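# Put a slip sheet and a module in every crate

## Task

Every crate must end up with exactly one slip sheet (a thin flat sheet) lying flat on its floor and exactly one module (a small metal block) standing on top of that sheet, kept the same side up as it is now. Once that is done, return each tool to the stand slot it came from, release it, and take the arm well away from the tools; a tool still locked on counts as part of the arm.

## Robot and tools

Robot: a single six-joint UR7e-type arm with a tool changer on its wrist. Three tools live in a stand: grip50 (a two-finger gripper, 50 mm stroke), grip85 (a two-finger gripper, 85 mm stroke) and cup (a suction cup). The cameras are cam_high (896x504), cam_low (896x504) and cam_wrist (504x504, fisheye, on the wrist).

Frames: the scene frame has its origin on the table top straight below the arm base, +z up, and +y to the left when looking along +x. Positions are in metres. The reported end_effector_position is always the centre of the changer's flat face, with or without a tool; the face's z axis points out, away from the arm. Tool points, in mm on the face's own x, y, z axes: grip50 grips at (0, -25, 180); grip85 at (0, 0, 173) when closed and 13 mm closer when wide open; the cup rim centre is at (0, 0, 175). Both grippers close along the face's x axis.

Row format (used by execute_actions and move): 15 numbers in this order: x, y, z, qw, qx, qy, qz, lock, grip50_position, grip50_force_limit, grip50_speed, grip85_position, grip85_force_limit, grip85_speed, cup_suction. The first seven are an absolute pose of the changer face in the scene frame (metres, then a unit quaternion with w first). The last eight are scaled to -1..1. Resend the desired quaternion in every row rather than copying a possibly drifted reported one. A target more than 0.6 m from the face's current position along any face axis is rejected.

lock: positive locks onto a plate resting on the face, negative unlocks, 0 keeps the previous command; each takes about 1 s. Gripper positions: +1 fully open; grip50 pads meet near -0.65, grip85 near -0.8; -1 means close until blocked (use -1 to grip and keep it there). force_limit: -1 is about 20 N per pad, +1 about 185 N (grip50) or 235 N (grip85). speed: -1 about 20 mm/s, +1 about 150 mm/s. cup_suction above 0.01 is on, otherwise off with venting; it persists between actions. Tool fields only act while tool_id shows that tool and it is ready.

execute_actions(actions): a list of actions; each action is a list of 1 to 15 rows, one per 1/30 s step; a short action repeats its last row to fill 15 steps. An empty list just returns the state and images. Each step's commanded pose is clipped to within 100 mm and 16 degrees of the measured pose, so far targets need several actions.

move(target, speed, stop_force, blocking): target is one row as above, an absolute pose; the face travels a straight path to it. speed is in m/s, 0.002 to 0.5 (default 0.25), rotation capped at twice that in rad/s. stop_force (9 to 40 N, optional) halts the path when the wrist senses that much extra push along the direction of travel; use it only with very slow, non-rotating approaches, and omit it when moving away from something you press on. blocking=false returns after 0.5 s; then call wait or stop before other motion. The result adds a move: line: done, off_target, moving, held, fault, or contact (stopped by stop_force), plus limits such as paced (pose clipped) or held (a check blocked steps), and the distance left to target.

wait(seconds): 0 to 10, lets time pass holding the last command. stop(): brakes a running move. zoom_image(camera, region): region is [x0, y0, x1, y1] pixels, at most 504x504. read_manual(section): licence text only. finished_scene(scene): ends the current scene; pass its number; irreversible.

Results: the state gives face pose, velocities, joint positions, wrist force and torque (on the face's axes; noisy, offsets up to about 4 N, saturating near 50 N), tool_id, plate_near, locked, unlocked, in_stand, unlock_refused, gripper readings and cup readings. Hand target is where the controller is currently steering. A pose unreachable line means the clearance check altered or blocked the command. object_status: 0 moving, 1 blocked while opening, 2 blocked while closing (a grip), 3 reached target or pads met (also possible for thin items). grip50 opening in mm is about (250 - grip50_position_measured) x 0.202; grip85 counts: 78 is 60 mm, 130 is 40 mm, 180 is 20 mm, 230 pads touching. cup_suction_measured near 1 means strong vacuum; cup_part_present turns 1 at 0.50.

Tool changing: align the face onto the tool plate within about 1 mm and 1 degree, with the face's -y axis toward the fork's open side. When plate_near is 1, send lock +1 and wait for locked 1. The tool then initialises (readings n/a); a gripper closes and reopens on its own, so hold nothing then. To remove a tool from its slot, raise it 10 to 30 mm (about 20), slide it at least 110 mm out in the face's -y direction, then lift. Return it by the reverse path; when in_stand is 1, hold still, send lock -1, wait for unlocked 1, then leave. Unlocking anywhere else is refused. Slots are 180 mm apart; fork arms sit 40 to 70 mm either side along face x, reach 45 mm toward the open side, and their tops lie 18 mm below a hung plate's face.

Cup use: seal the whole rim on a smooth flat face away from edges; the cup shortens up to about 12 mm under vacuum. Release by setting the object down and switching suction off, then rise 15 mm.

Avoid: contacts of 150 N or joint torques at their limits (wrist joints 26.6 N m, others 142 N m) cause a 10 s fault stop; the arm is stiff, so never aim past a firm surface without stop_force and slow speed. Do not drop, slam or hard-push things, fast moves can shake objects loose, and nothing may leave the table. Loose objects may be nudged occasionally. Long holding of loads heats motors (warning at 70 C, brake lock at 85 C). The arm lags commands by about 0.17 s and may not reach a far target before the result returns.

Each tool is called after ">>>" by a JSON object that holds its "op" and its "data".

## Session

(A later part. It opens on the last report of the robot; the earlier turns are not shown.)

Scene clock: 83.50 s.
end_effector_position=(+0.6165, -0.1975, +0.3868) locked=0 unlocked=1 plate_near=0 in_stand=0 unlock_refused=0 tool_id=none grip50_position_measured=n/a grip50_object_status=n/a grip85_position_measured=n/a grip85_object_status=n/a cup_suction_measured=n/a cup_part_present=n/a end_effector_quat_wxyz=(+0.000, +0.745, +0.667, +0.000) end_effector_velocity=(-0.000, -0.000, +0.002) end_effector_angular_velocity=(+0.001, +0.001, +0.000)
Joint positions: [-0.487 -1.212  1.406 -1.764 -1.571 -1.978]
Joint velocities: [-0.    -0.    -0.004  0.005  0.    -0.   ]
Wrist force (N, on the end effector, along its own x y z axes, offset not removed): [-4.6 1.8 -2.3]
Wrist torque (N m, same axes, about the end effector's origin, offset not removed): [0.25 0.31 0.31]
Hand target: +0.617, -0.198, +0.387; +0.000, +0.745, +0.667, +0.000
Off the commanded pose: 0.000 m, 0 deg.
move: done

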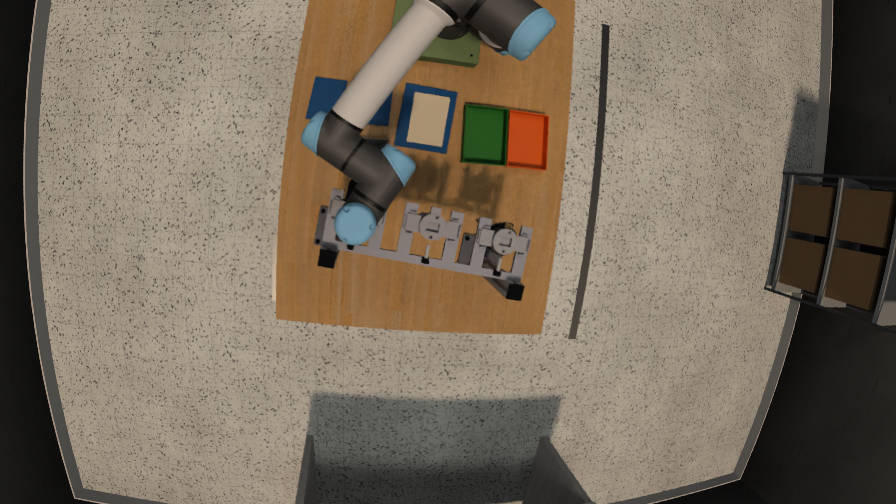

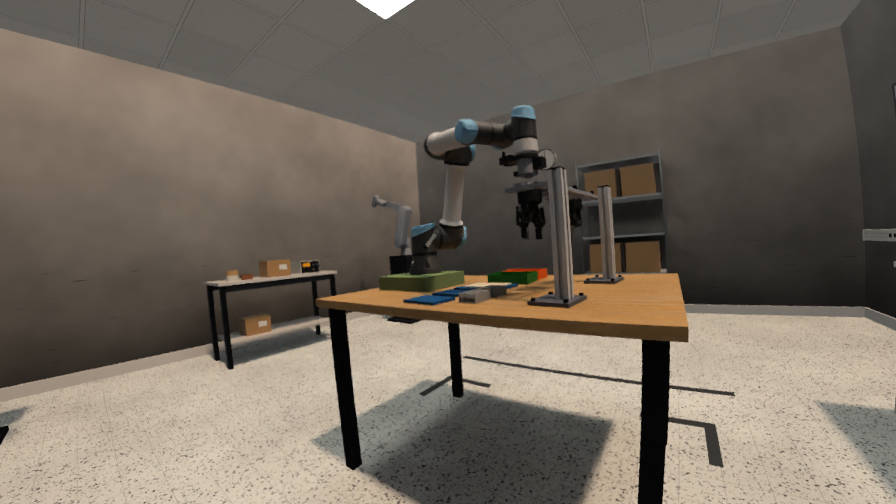

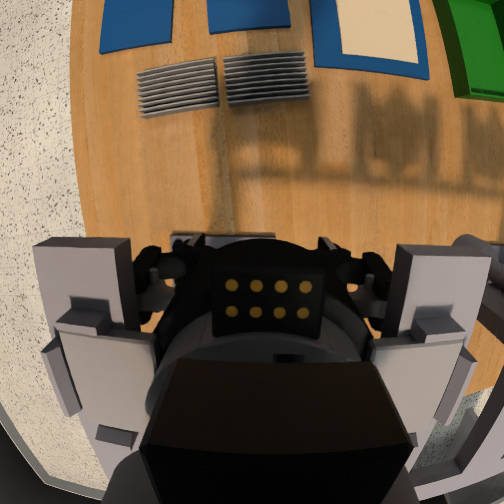

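>>> {"op": "move", "data": {"target": [0.6363,-0.0186,0.387,0,0.745,0.667,0,0,1,0,0,1,-0.6,0,0], "speed": 0.1}}

>>> {"op": "move", "data": {"target": [0.6363,-0.0186,0.3605,0,0.745,0.667,0,0,1,0,0,1,-0.6,0,0], "speed": 0.006, "stop_force": 12}}

Scene clock: 87.13 s.
end_effector_position=(+0.6359, -0.0189, +0.3870) locked=0 unlocked=1 plate_near=0 in_stand=0 unlock_refused=0 tool_id=none grip50_position_measured=n/a grip50_object_status=n/a grip85_position_measured=n/a grip85_object_status=n/a cup_suction_measured=n/a cup_part_present=n/a end_effector_quat_wxyz=(-0.000, +0.745, +0.667, -0.000) end_effector_velocity=(+0.000, +0.002, -0.000) end_effector_angular_velocity=(-0.000, +0.001, -0.000)
Joint positions: [-0.21  -1.239  1.442 -1.773 -1.572 -1.701]
Joint velocities: [ 0.003  0.001 -0.001  0.001 -0.001  0.003]
Wrist force (N, on the end effector, along its own x y z axes, offset not removed): [-2.0 -0.7 -0.7]
Wrist torque (N m, same axes, about the end effector's origin, offset not removed): [0.00 0.18 0.06]
Hand target: +0.636, -0.019, +0.387; -0.000, +0.745, +0.667, -0.000
Off the commanded pose: 0.001 m, 0 deg.
move: done

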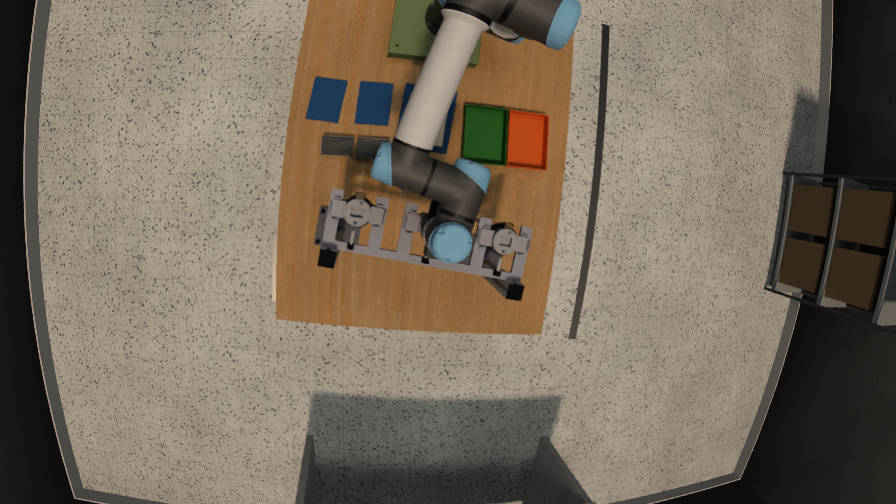

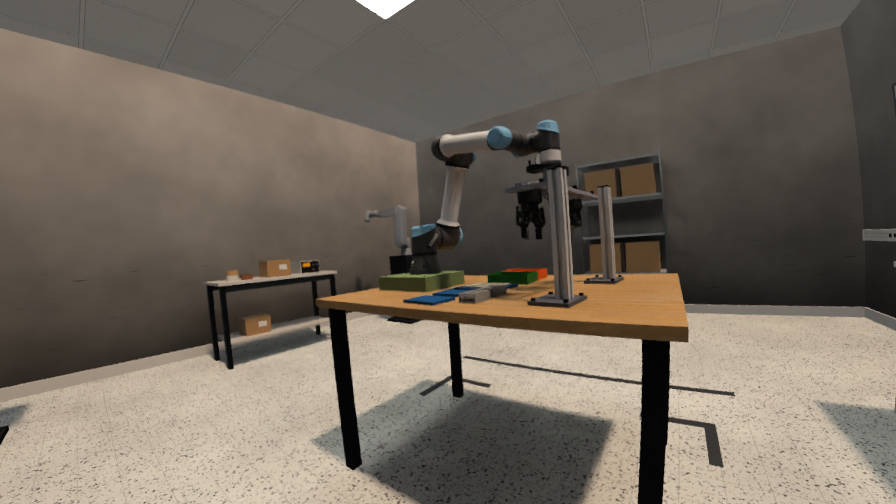

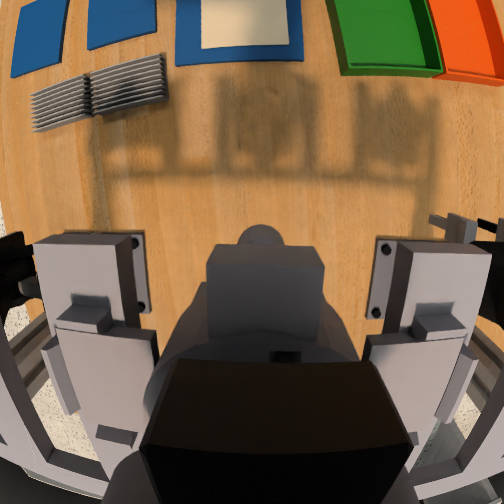

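Scene clock: 91.77 s.
end_effector_position=(+0.6363, -0.0186, +0.3606) locked=0 unlocked=1 plate_near=1 in_stand=1 unlock_refused=0 tool_id=none grip50_position_measured=n/a grip50_object_status=n/a grip85_position_measured=n/a grip85_object_status=n/a cup_suction_measured=n/a cup_part_present=n/a end_effector_quat_wxyz=(-0.000, +0.745, +0.667, -0.000) end_effector_velocity=(+0.000, -0.000, -0.001) end_effector_angular_velocity=(+0.001, -0.000, -0.000)
Joint positions: [-0.21  -1.224  1.49  -1.837 -1.571 -1.7  ]
Joint velocities: [-0.     0.001  0.002 -0.002  0.001 -0.   ]
Wrist force (N, on the end effector, along its own x y z axes, offset not removed): [-4.3 -0.5 -3.1]
Wrist torque (N m, same axes, about the end effector's origin, offset not removed): [0.20 0.42 -0.04]
Hand target: +0.636, -0.019, +0.361; -0.000, +0.745, +0.667, -0.000
Off the commanded pose: 0.000 m, 0 deg.
move: done

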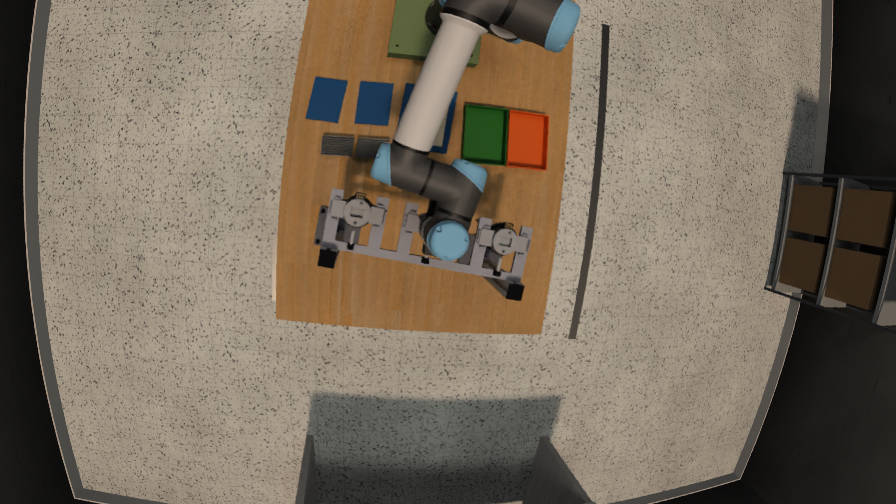

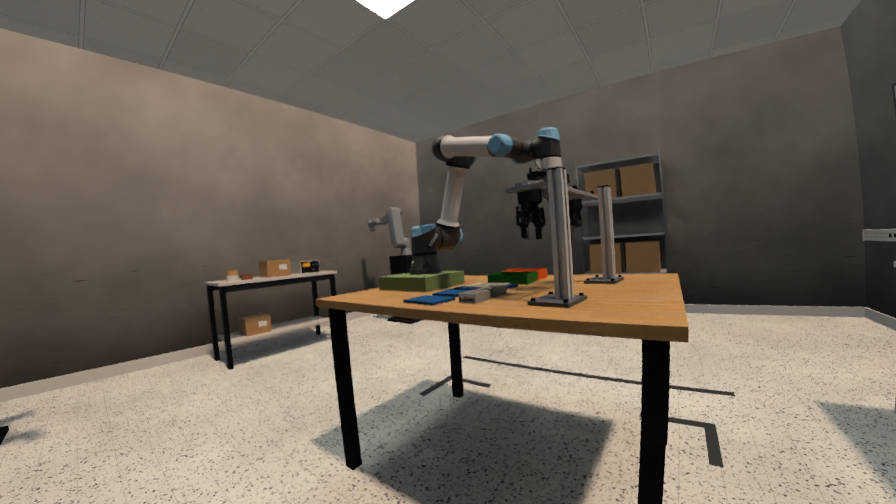

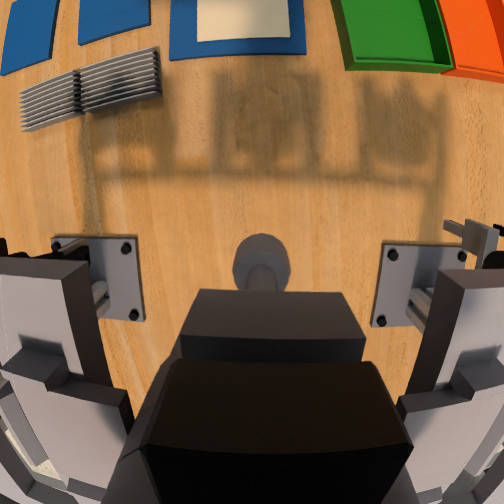

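>>> {"op": "execute_actions", "data": {"actions": [[[0.6363,-0.0186,0.3606,0,0.745,0.667,0,1,1,0,0,1,-0.6,0,0]],[[0.6363,-0.0186,0.3606,0,0.745,0.667,0,1,1,0,0,1,-0.6,0,0]],[[0.6363,-0.0186,0.3606,0,0.745,0.667,0,1,1,0,0,1,-0.6,0,0]]]}}

>>> {"op": "move", "data": {"target": [0.636,-0.0186,0.38,0,0.745,0.667,0,0,1,0,0,1,-0.6,0,0], "speed": 0.02}}

>>> {"op": "move", "data": {"target": [0.47,0,0.38,0,0.745,0.667,0,0,1,0,0,1,-0.6,0,0], "speed": 0.1}}

>>> {"op": "move", "data": {"target": [0.342,-0.012,0.2,0,0.73,0.683,0,0,1,0,0,1,-0.6,0,0], "speed": 0.15}}

Scene clock: 115.83 s.
end_effector_position=(+0.6363, -0.0186, +0.3606) locked=1 unlocked=0 plate_near=1 in_stand=1 unlock_refused=0 tool_id=cup grip50_position_measured=n/a grip50_object_status=n/a grip85_position_measured=n/a grip85_object_status=n/a cup_suction_measured=n/a cup_part_present=n/a end_effector_quat_wxyz=(+0.000, +0.745, +0.667, +0.000) end_effector_velocity=(+0.000, -0.001, -0.000) end_effector_angular_velocity=(+0.000, +0.000, -0.001)
Joint positions: [-0.21  -1.223  1.49  -1.837 -1.571 -1.7  ]
Joint velocities: [-0.001  0.     0.    -0.     0.     0.   ]
Wrist force (N, on the end effector, along its own x y z axes, offset not removed): [1.5 -0.9 -12.9]
Wrist torque (N m, same axes, about the end effector's origin, offset not removed): [0.16 0.55 0.17]
Hand target: +0.636, -0.019, +0.361; -0.000, +0.745, +0.667, -0.000
Off the commanded pose: 0.000 m, 0 deg.

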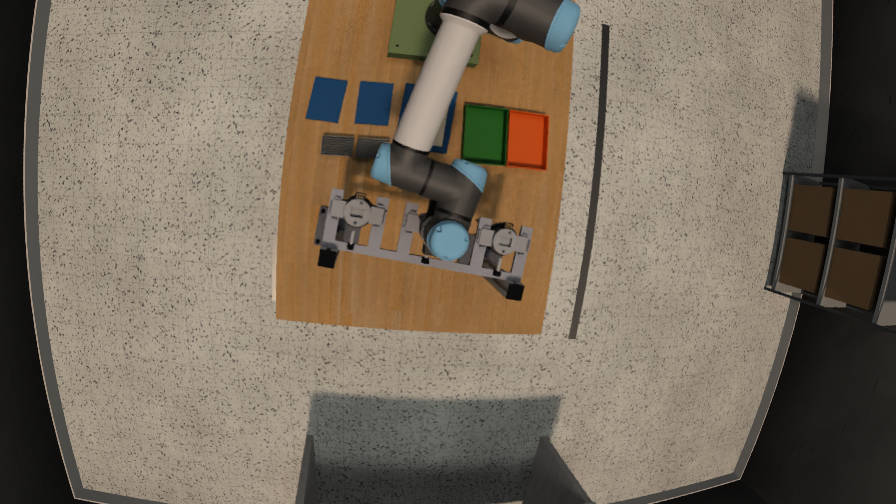

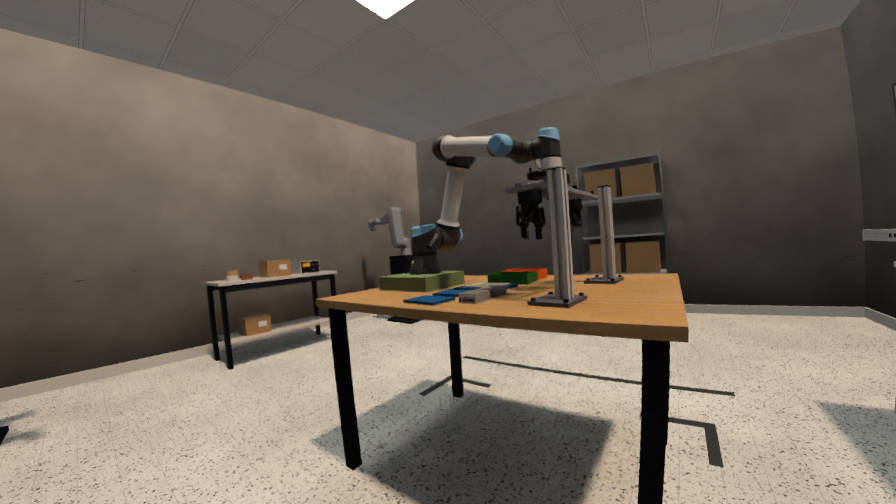

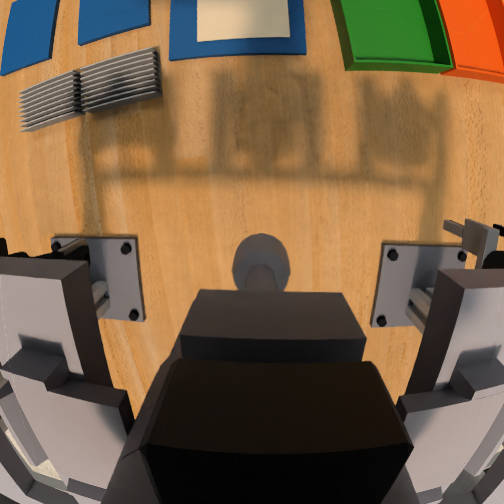

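Scene clock: 117.07 s.
end_effector_position=(+0.6360, -0.0186, +0.3798) locked=1 unlocked=0 plate_near=1 in_stand=0 unlock_refused=0 tool_id=cup grip50_position_measured=n/a grip50_object_status=n/a grip85_position_measured=n/a grip85_object_status=n/a cup_suction_measured=0.00 cup_part_present=0 end_effector_quat_wxyz=(+0.000, +0.745, +0.667, +0.000) end_effector_velocity=(-0.000, -0.000, +0.001) end_effector_angular_velocity=(+0.000, +0.001, -0.000)
Joint positions: [-0.21  -1.235  1.456 -1.791 -1.571 -1.701]
Joint velocities: [-0.    -0.001 -0.003  0.005 -0.    -0.   ]
Wrist force (N, on the end effector, along its own x y z axes, offset not removed): [-1.4 -1.1 -1.3]
Wrist torque (N m, same axes, about the end effector's origin, offset not removed): [0.00 0.24 0.13]
Hand target: +0.636, -0.019, +0.380; +0.000, +0.745, +0.667, +0.000
Off the commanded pose: 0.000 m, 0 deg.
move: done

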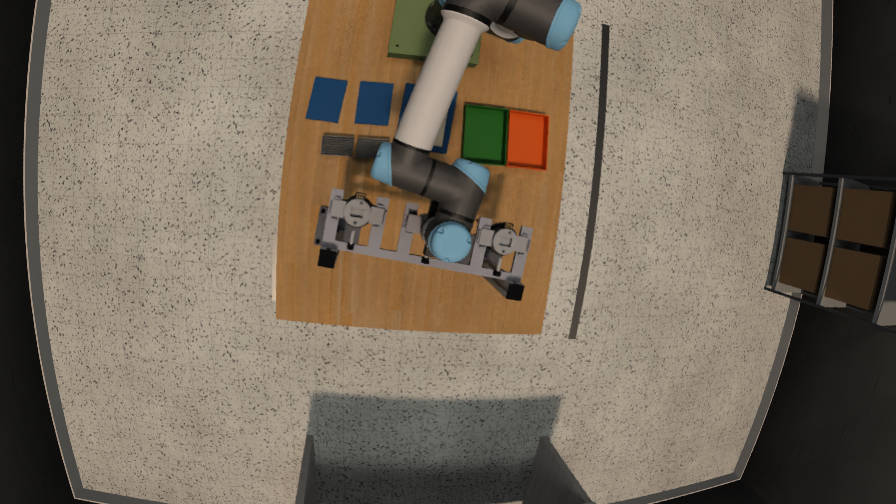

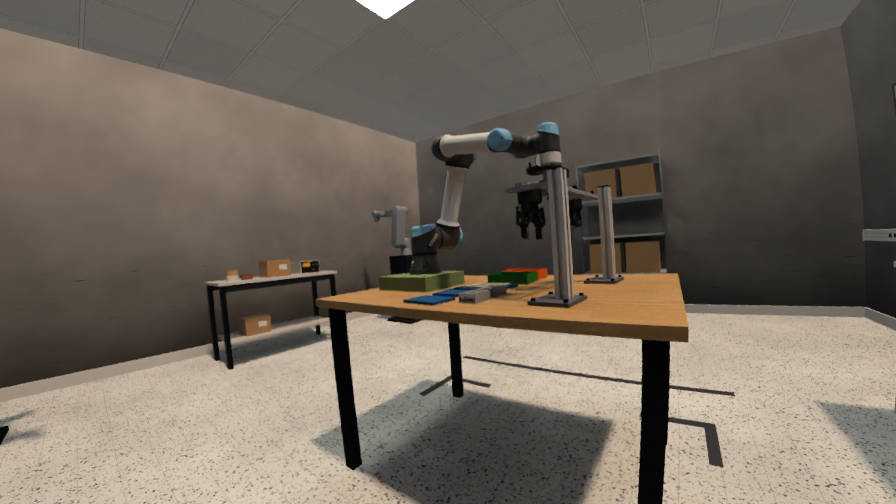

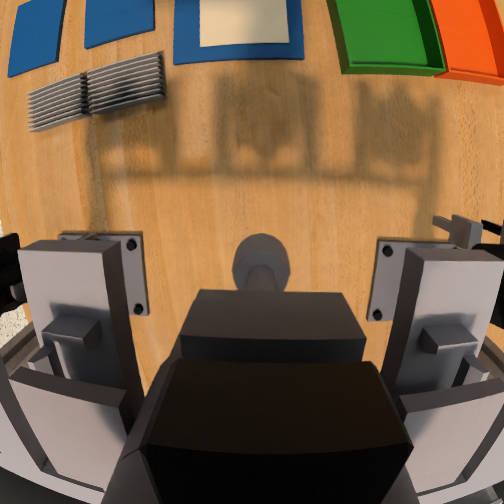

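Scene clock: 119.20 s.
end_effector_position=(+0.4701, -0.0002, +0.3799) locked=1 unlocked=0 plate_near=1 in_stand=0 unlock_refused=0 tool_id=cup grip50_position_measured=n/a grip50_object_status=n/a grip85_position_measured=n/a grip85_object_status=n/a cup_suction_measured=0.00 cup_part_present=0 end_effector_quat_wxyz=(-0.000, +0.745, +0.667, +0.000) end_effector_velocity=(-0.002, +0.001, +0.000) end_effector_angular_velocity=(+0.001, -0.000, +0.001)
Joint positions: [-0.257 -1.631  1.912 -1.851 -1.571 -1.748]
Joint velocities: [-0.    -0.004  0.004  0.     0.001 -0.001]
Wrist force (N, on the end effector, along its own x y z axes, offset not removed): [-0.5 1.6 -0.5]
Wrist torque (N m, same axes, about the end effector's origin, offset not removed): [0.16 0.13 0.06]
Hand target: +0.470, -0.000, +0.380; +0.000, +0.745, +0.667, +0.000
Off the commanded pose: 0.000 m, 0 deg.
move: done

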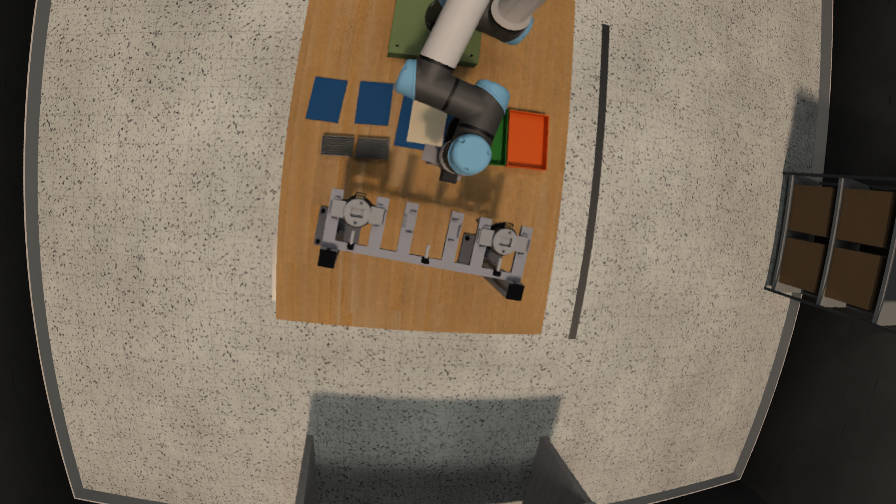

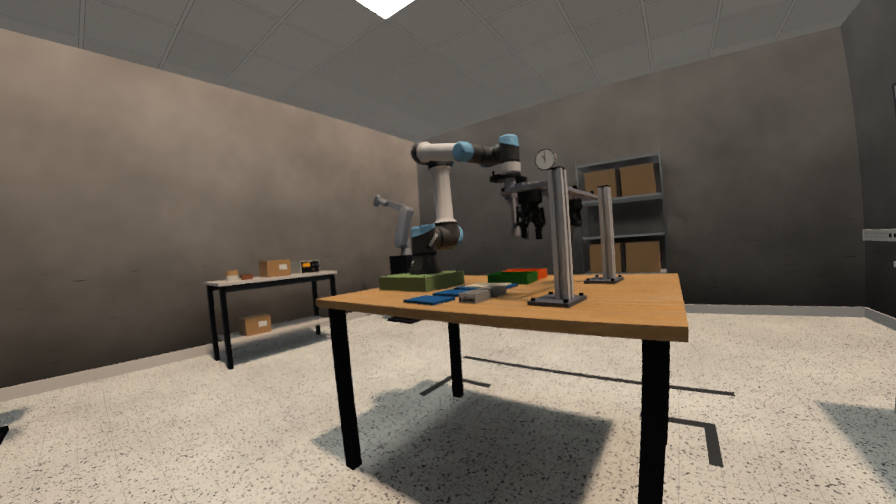

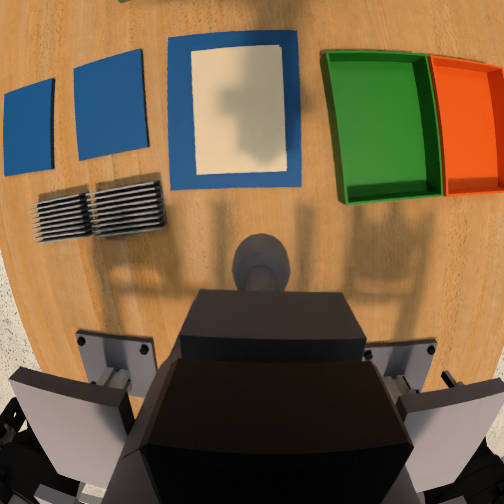

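Scene clock: 121.17 s.
end_effector_position=(+0.3421, -0.0120, +0.2002) locked=1 unlocked=0 plate_near=1 in_stand=0 unlock_refused=0 tool_id=cup grip50_position_measured=n/a grip50_object_status=n/a grip85_position_measured=n/a grip85_object_status=n/a cup_suction_measured=0.00 cup_part_present=0 end_effector_quat_wxyz=(-0.000, +0.730, +0.683, +0.000) end_effector_velocity=(-0.001, -0.001, -0.002) end_effector_angular_velocity=(+0.000, -0.001, -0.002)
Joint positions: [-0.405 -1.696  2.512 -2.387 -1.571 -1.939]
Joint velocities: [-0.003  0.002  0.006 -0.009  0.001 -0.001]
Wrist force (N, on the end effector, along its own x y z axes, offset not removed): [-0.6 1.9 -0.2]
Wrist torque (N m, same axes, about the end effector's origin, offset not removed): [-0.01 -0.04 0.15]
Hand target: +0.342, -0.012, +0.200; +0.000, +0.730, +0.683, +0.000
Off the commanded pose: 0.000 m, 0 deg.
move: done

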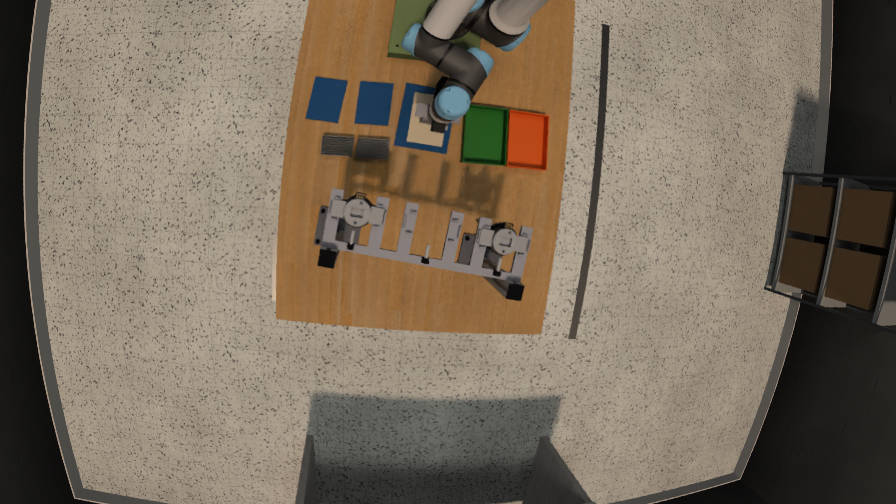

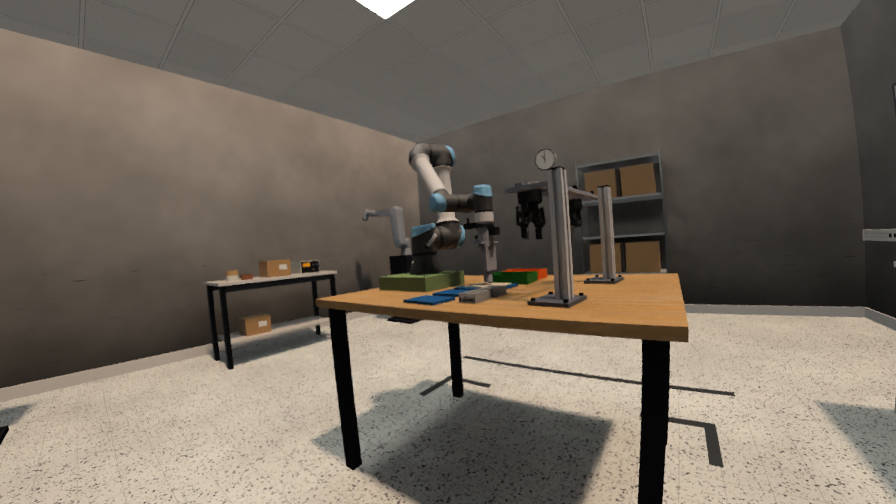

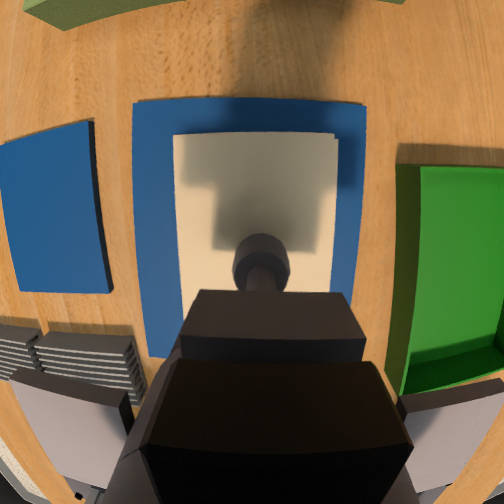

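>>> {"op": "move", "data": {"target": [0.345,-0.015,0.18,0,0.725,0.689,0,0,1,0,0,1,-0.6,0,1], "speed": 0.02}}

>>> {"op": "move", "data": {"target": [0.345,-0.015,0.24,0,0.725,0.689,0,0,1,0,0,1,-0.6,0,1], "speed": 0.05}}

>>> {"op": "move", "data": {"target": [0.367,0.165,0.235,0,0.695,0.719,0,0,1,0,0,1,-0.6,0,1], "speed": 0.15}}

>>> {"op": "move", "data": {"target": [0.367,0.165,0.21,0,0.695,0.719,0,0,1,0,0,1,-0.6,0,1], "speed": 0.04}}

Scene clock: 124.40 s.
end_effector_position=(+0.3450, -0.0150, +0.1802) locked=1 unlocked=0 plate_near=1 in_stand=0 unlock_refused=0 tool_id=cup grip50_position_measured=n/a grip50_object_status=n/a grip85_position_measured=n/a grip85_object_status=n/a cup_suction_measured=0.93 cup_part_present=1 end_effector_quat_wxyz=(-0.000, +0.725, +0.689, +0.000) end_effector_velocity=(+0.001, -0.000, -0.001) end_effector_angular_velocity=(-0.000, -0.001, +0.002)
Joint positions: [-0.409 -1.625  2.531 -2.476 -1.571 -1.959]
Joint velocities: [ 0.     0.006  0.001 -0.008  0.001 -0.002]
Wrist force (N, on the end effector, along its own x y z axes, offset not removed): [-0.8 0.8 -3.1]
Wrist torque (N m, same axes, about the end effector's origin, offset not removed): [0.03 0.12 0.08]
Hand target: +0.345, -0.015, +0.180; -0.000, +0.725, +0.689, +0.000
Off the commanded pose: 0.000 m, 0 deg.
move: done

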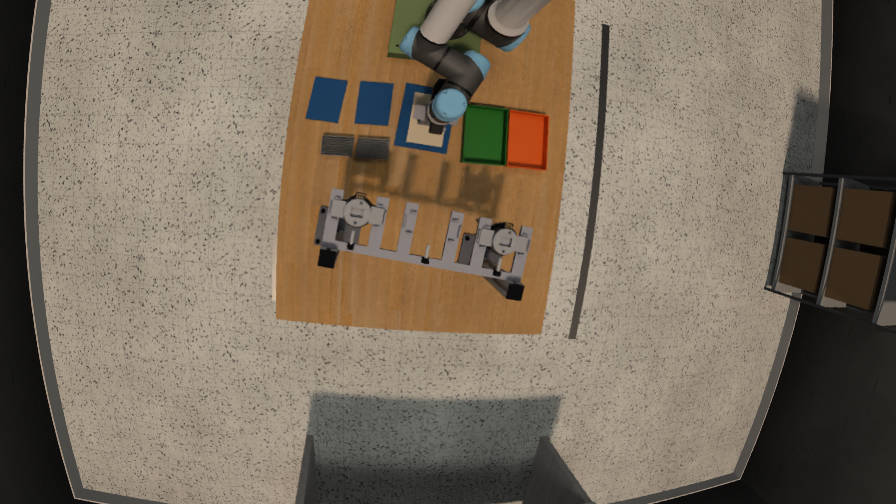

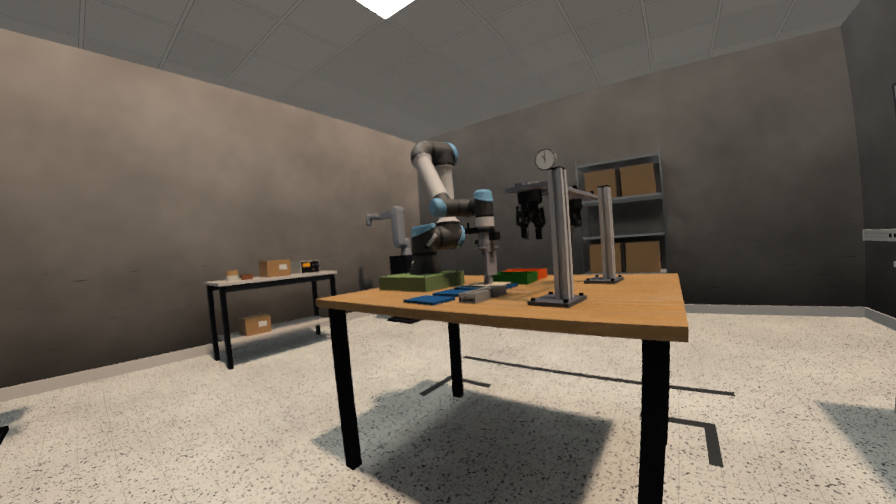

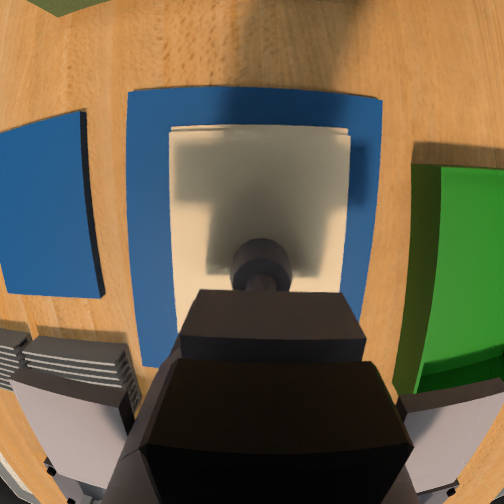

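Scene clock: 125.97 s.
end_effector_position=(+0.3451, -0.0150, +0.2398) locked=1 unlocked=0 plate_near=1 in_stand=0 unlock_refused=0 tool_id=cup grip50_position_measured=n/a grip50_object_status=n/a grip85_position_measured=n/a grip85_object_status=n/a cup_suction_measured=0.93 cup_part_present=1 end_effector_quat_wxyz=(+0.000, +0.725, +0.689, -0.000) end_effector_velocity=(+0.000, -0.000, +0.002) end_effector_angular_velocity=(+0.000, +0.000, +0.002)
Joint positions: [-0.409 -1.788  2.445 -2.228 -1.571 -1.959]
Joint velocities: [-0.    -0.003 -0.003  0.007  0.    -0.002]
Wrist force (N, on the end effector, along its own x y z axes, offset not removed): [-1.2 -1.7 -1.4]
Wrist torque (N m, same axes, about the end effector's origin, offset not removed): [-0.04 -0.02 -0.02]
Hand target: +0.345, -0.015, +0.240; +0.000, +0.725, +0.689, +0.000
Off the commanded pose: 0.000 m, 0 deg.
move: done

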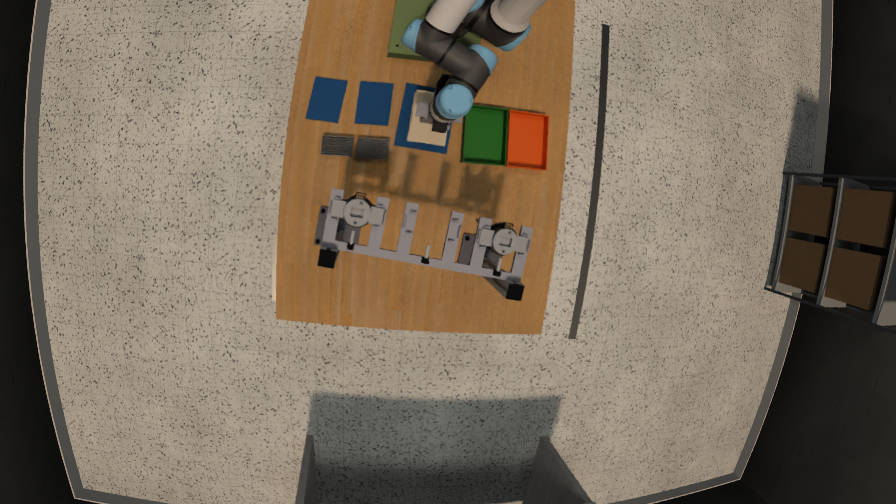

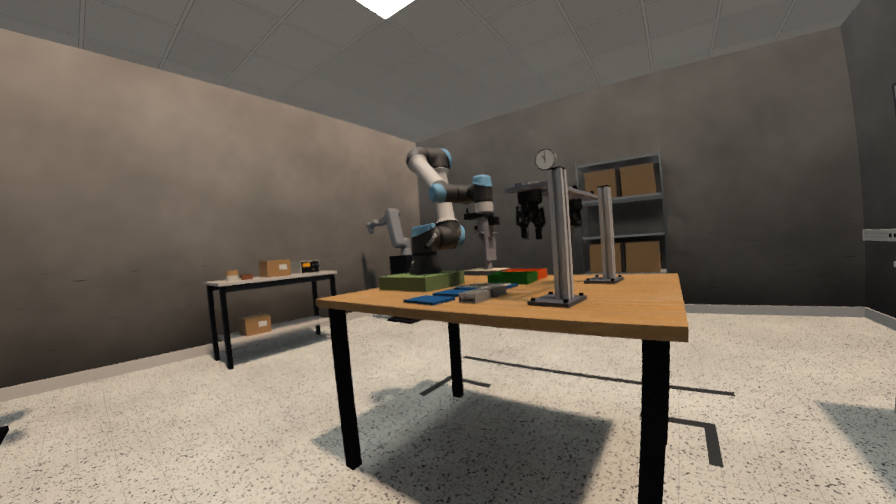

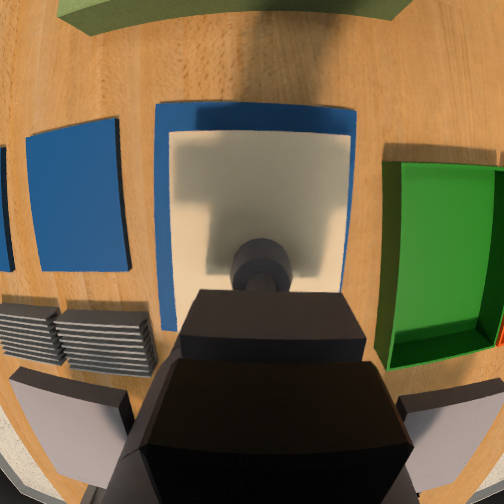

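Scene clock: 127.70 s.
end_effector_position=(+0.3665, +0.1645, +0.2351) locked=1 unlocked=0 plate_near=1 in_stand=0 unlock_refused=0 tool_id=cup grip50_position_measured=n/a grip50_object_status=n/a grip85_position_measured=n/a grip85_object_status=n/a cup_suction_measured=0.93 cup_part_present=1 end_effector_quat_wxyz=(-0.000, +0.695, +0.719, -0.001) end_effector_velocity=(+0.001, +0.001, -0.000) end_effector_angular_velocity=(-0.000, +0.000, -0.001)
Joint positions: [ 0.114 -1.617  2.32  -2.273 -1.572 -1.521]
Joint velocities: [ 0.002  0.003 -0.002  0.    -0.     0.003]
Wrist force (N, on the end effector, along its own x y z axes, offset not removed): [1.4 -3.9 -0.1]
Wrist torque (N m, same axes, about the end effector's origin, offset not removed): [-0.07 0.01 0.28]
Hand target: +0.367, +0.165, +0.235; -0.000, +0.695, +0.719, -0.001
Off the commanded pose: 0.001 m, 0 deg.
move: done

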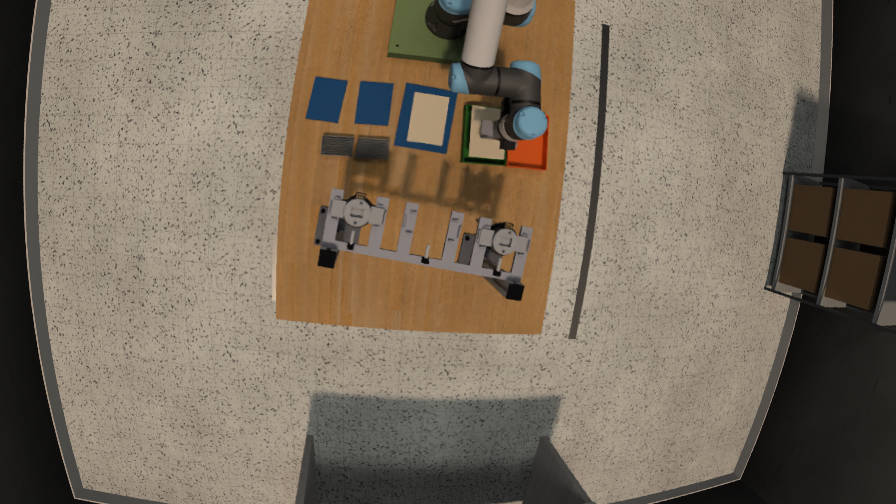

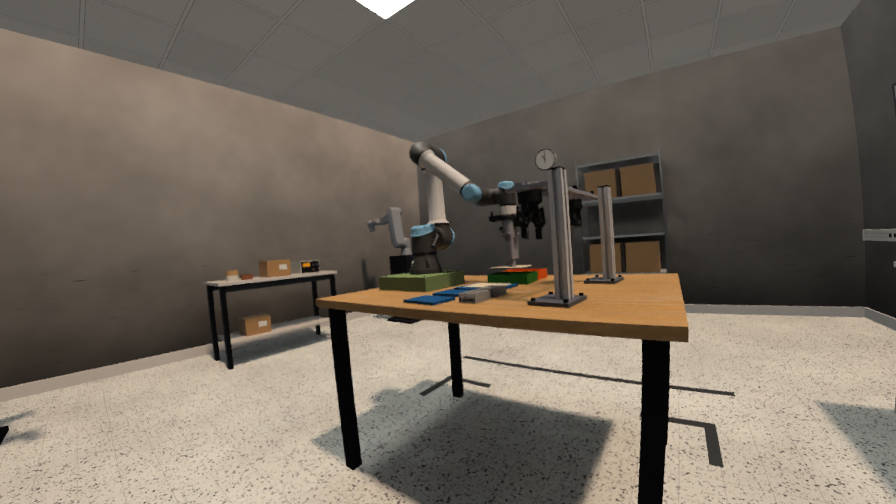

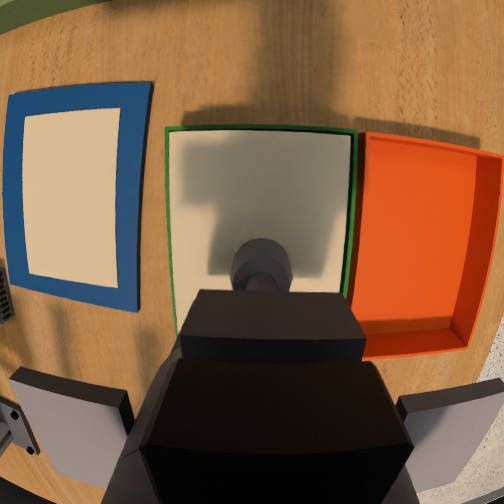

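Scene clock: 128.67 s.
end_effector_position=(+0.3670, +0.1650, +0.2102) locked=1 unlocked=0 plate_near=1 in_stand=0 unlock_refused=0 tool_id=cup grip50_position_measured=n/a grip50_object_status=n/a grip85_position_measured=n/a grip85_object_status=n/a cup_suction_measured=0.93 cup_part_present=1 end_effector_quat_wxyz=(-0.000, +0.695, +0.719, -0.000) end_effector_velocity=(+0.000, -0.000, -0.002) end_effector_angular_velocity=(+0.000, -0.001, -0.003)
Joint positions: [ 0.115 -1.56   2.352 -2.362 -1.571 -1.52 ]
Joint velocities: [-0.001  0.005  0.002 -0.008 -0.     0.002]
Wrist force (N, on the end effector, along its own x y z axes, offset not removed): [0.5 2.6 -2.2]
Wrist torque (N m, same axes, about the end effector's origin, offset not removed): [0.26 -0.07 -0.08]
Hand target: +0.367, +0.165, +0.210; -0.000, +0.695, +0.719, -0.000
Off the commanded pose: 0.000 m, 0 deg.
move: done

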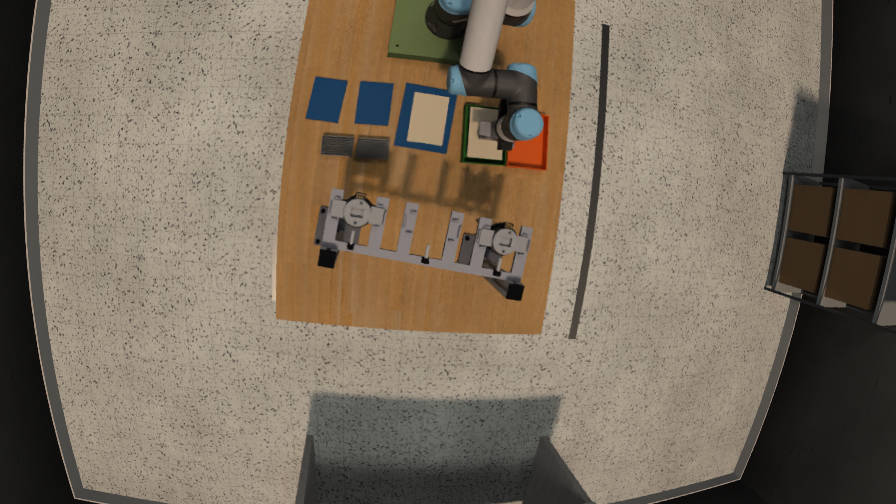

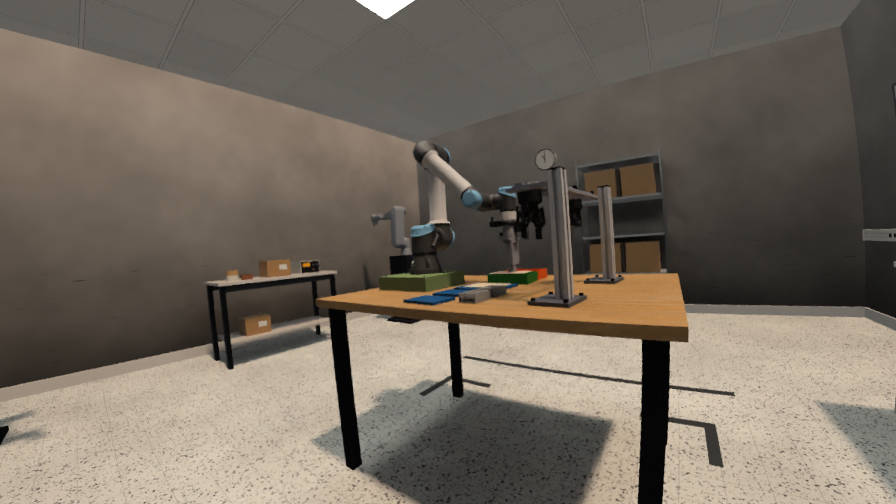

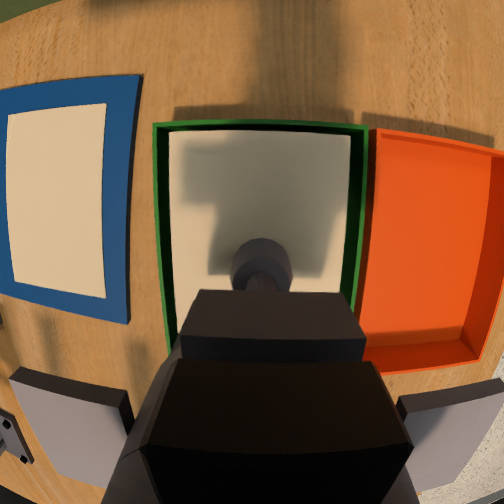

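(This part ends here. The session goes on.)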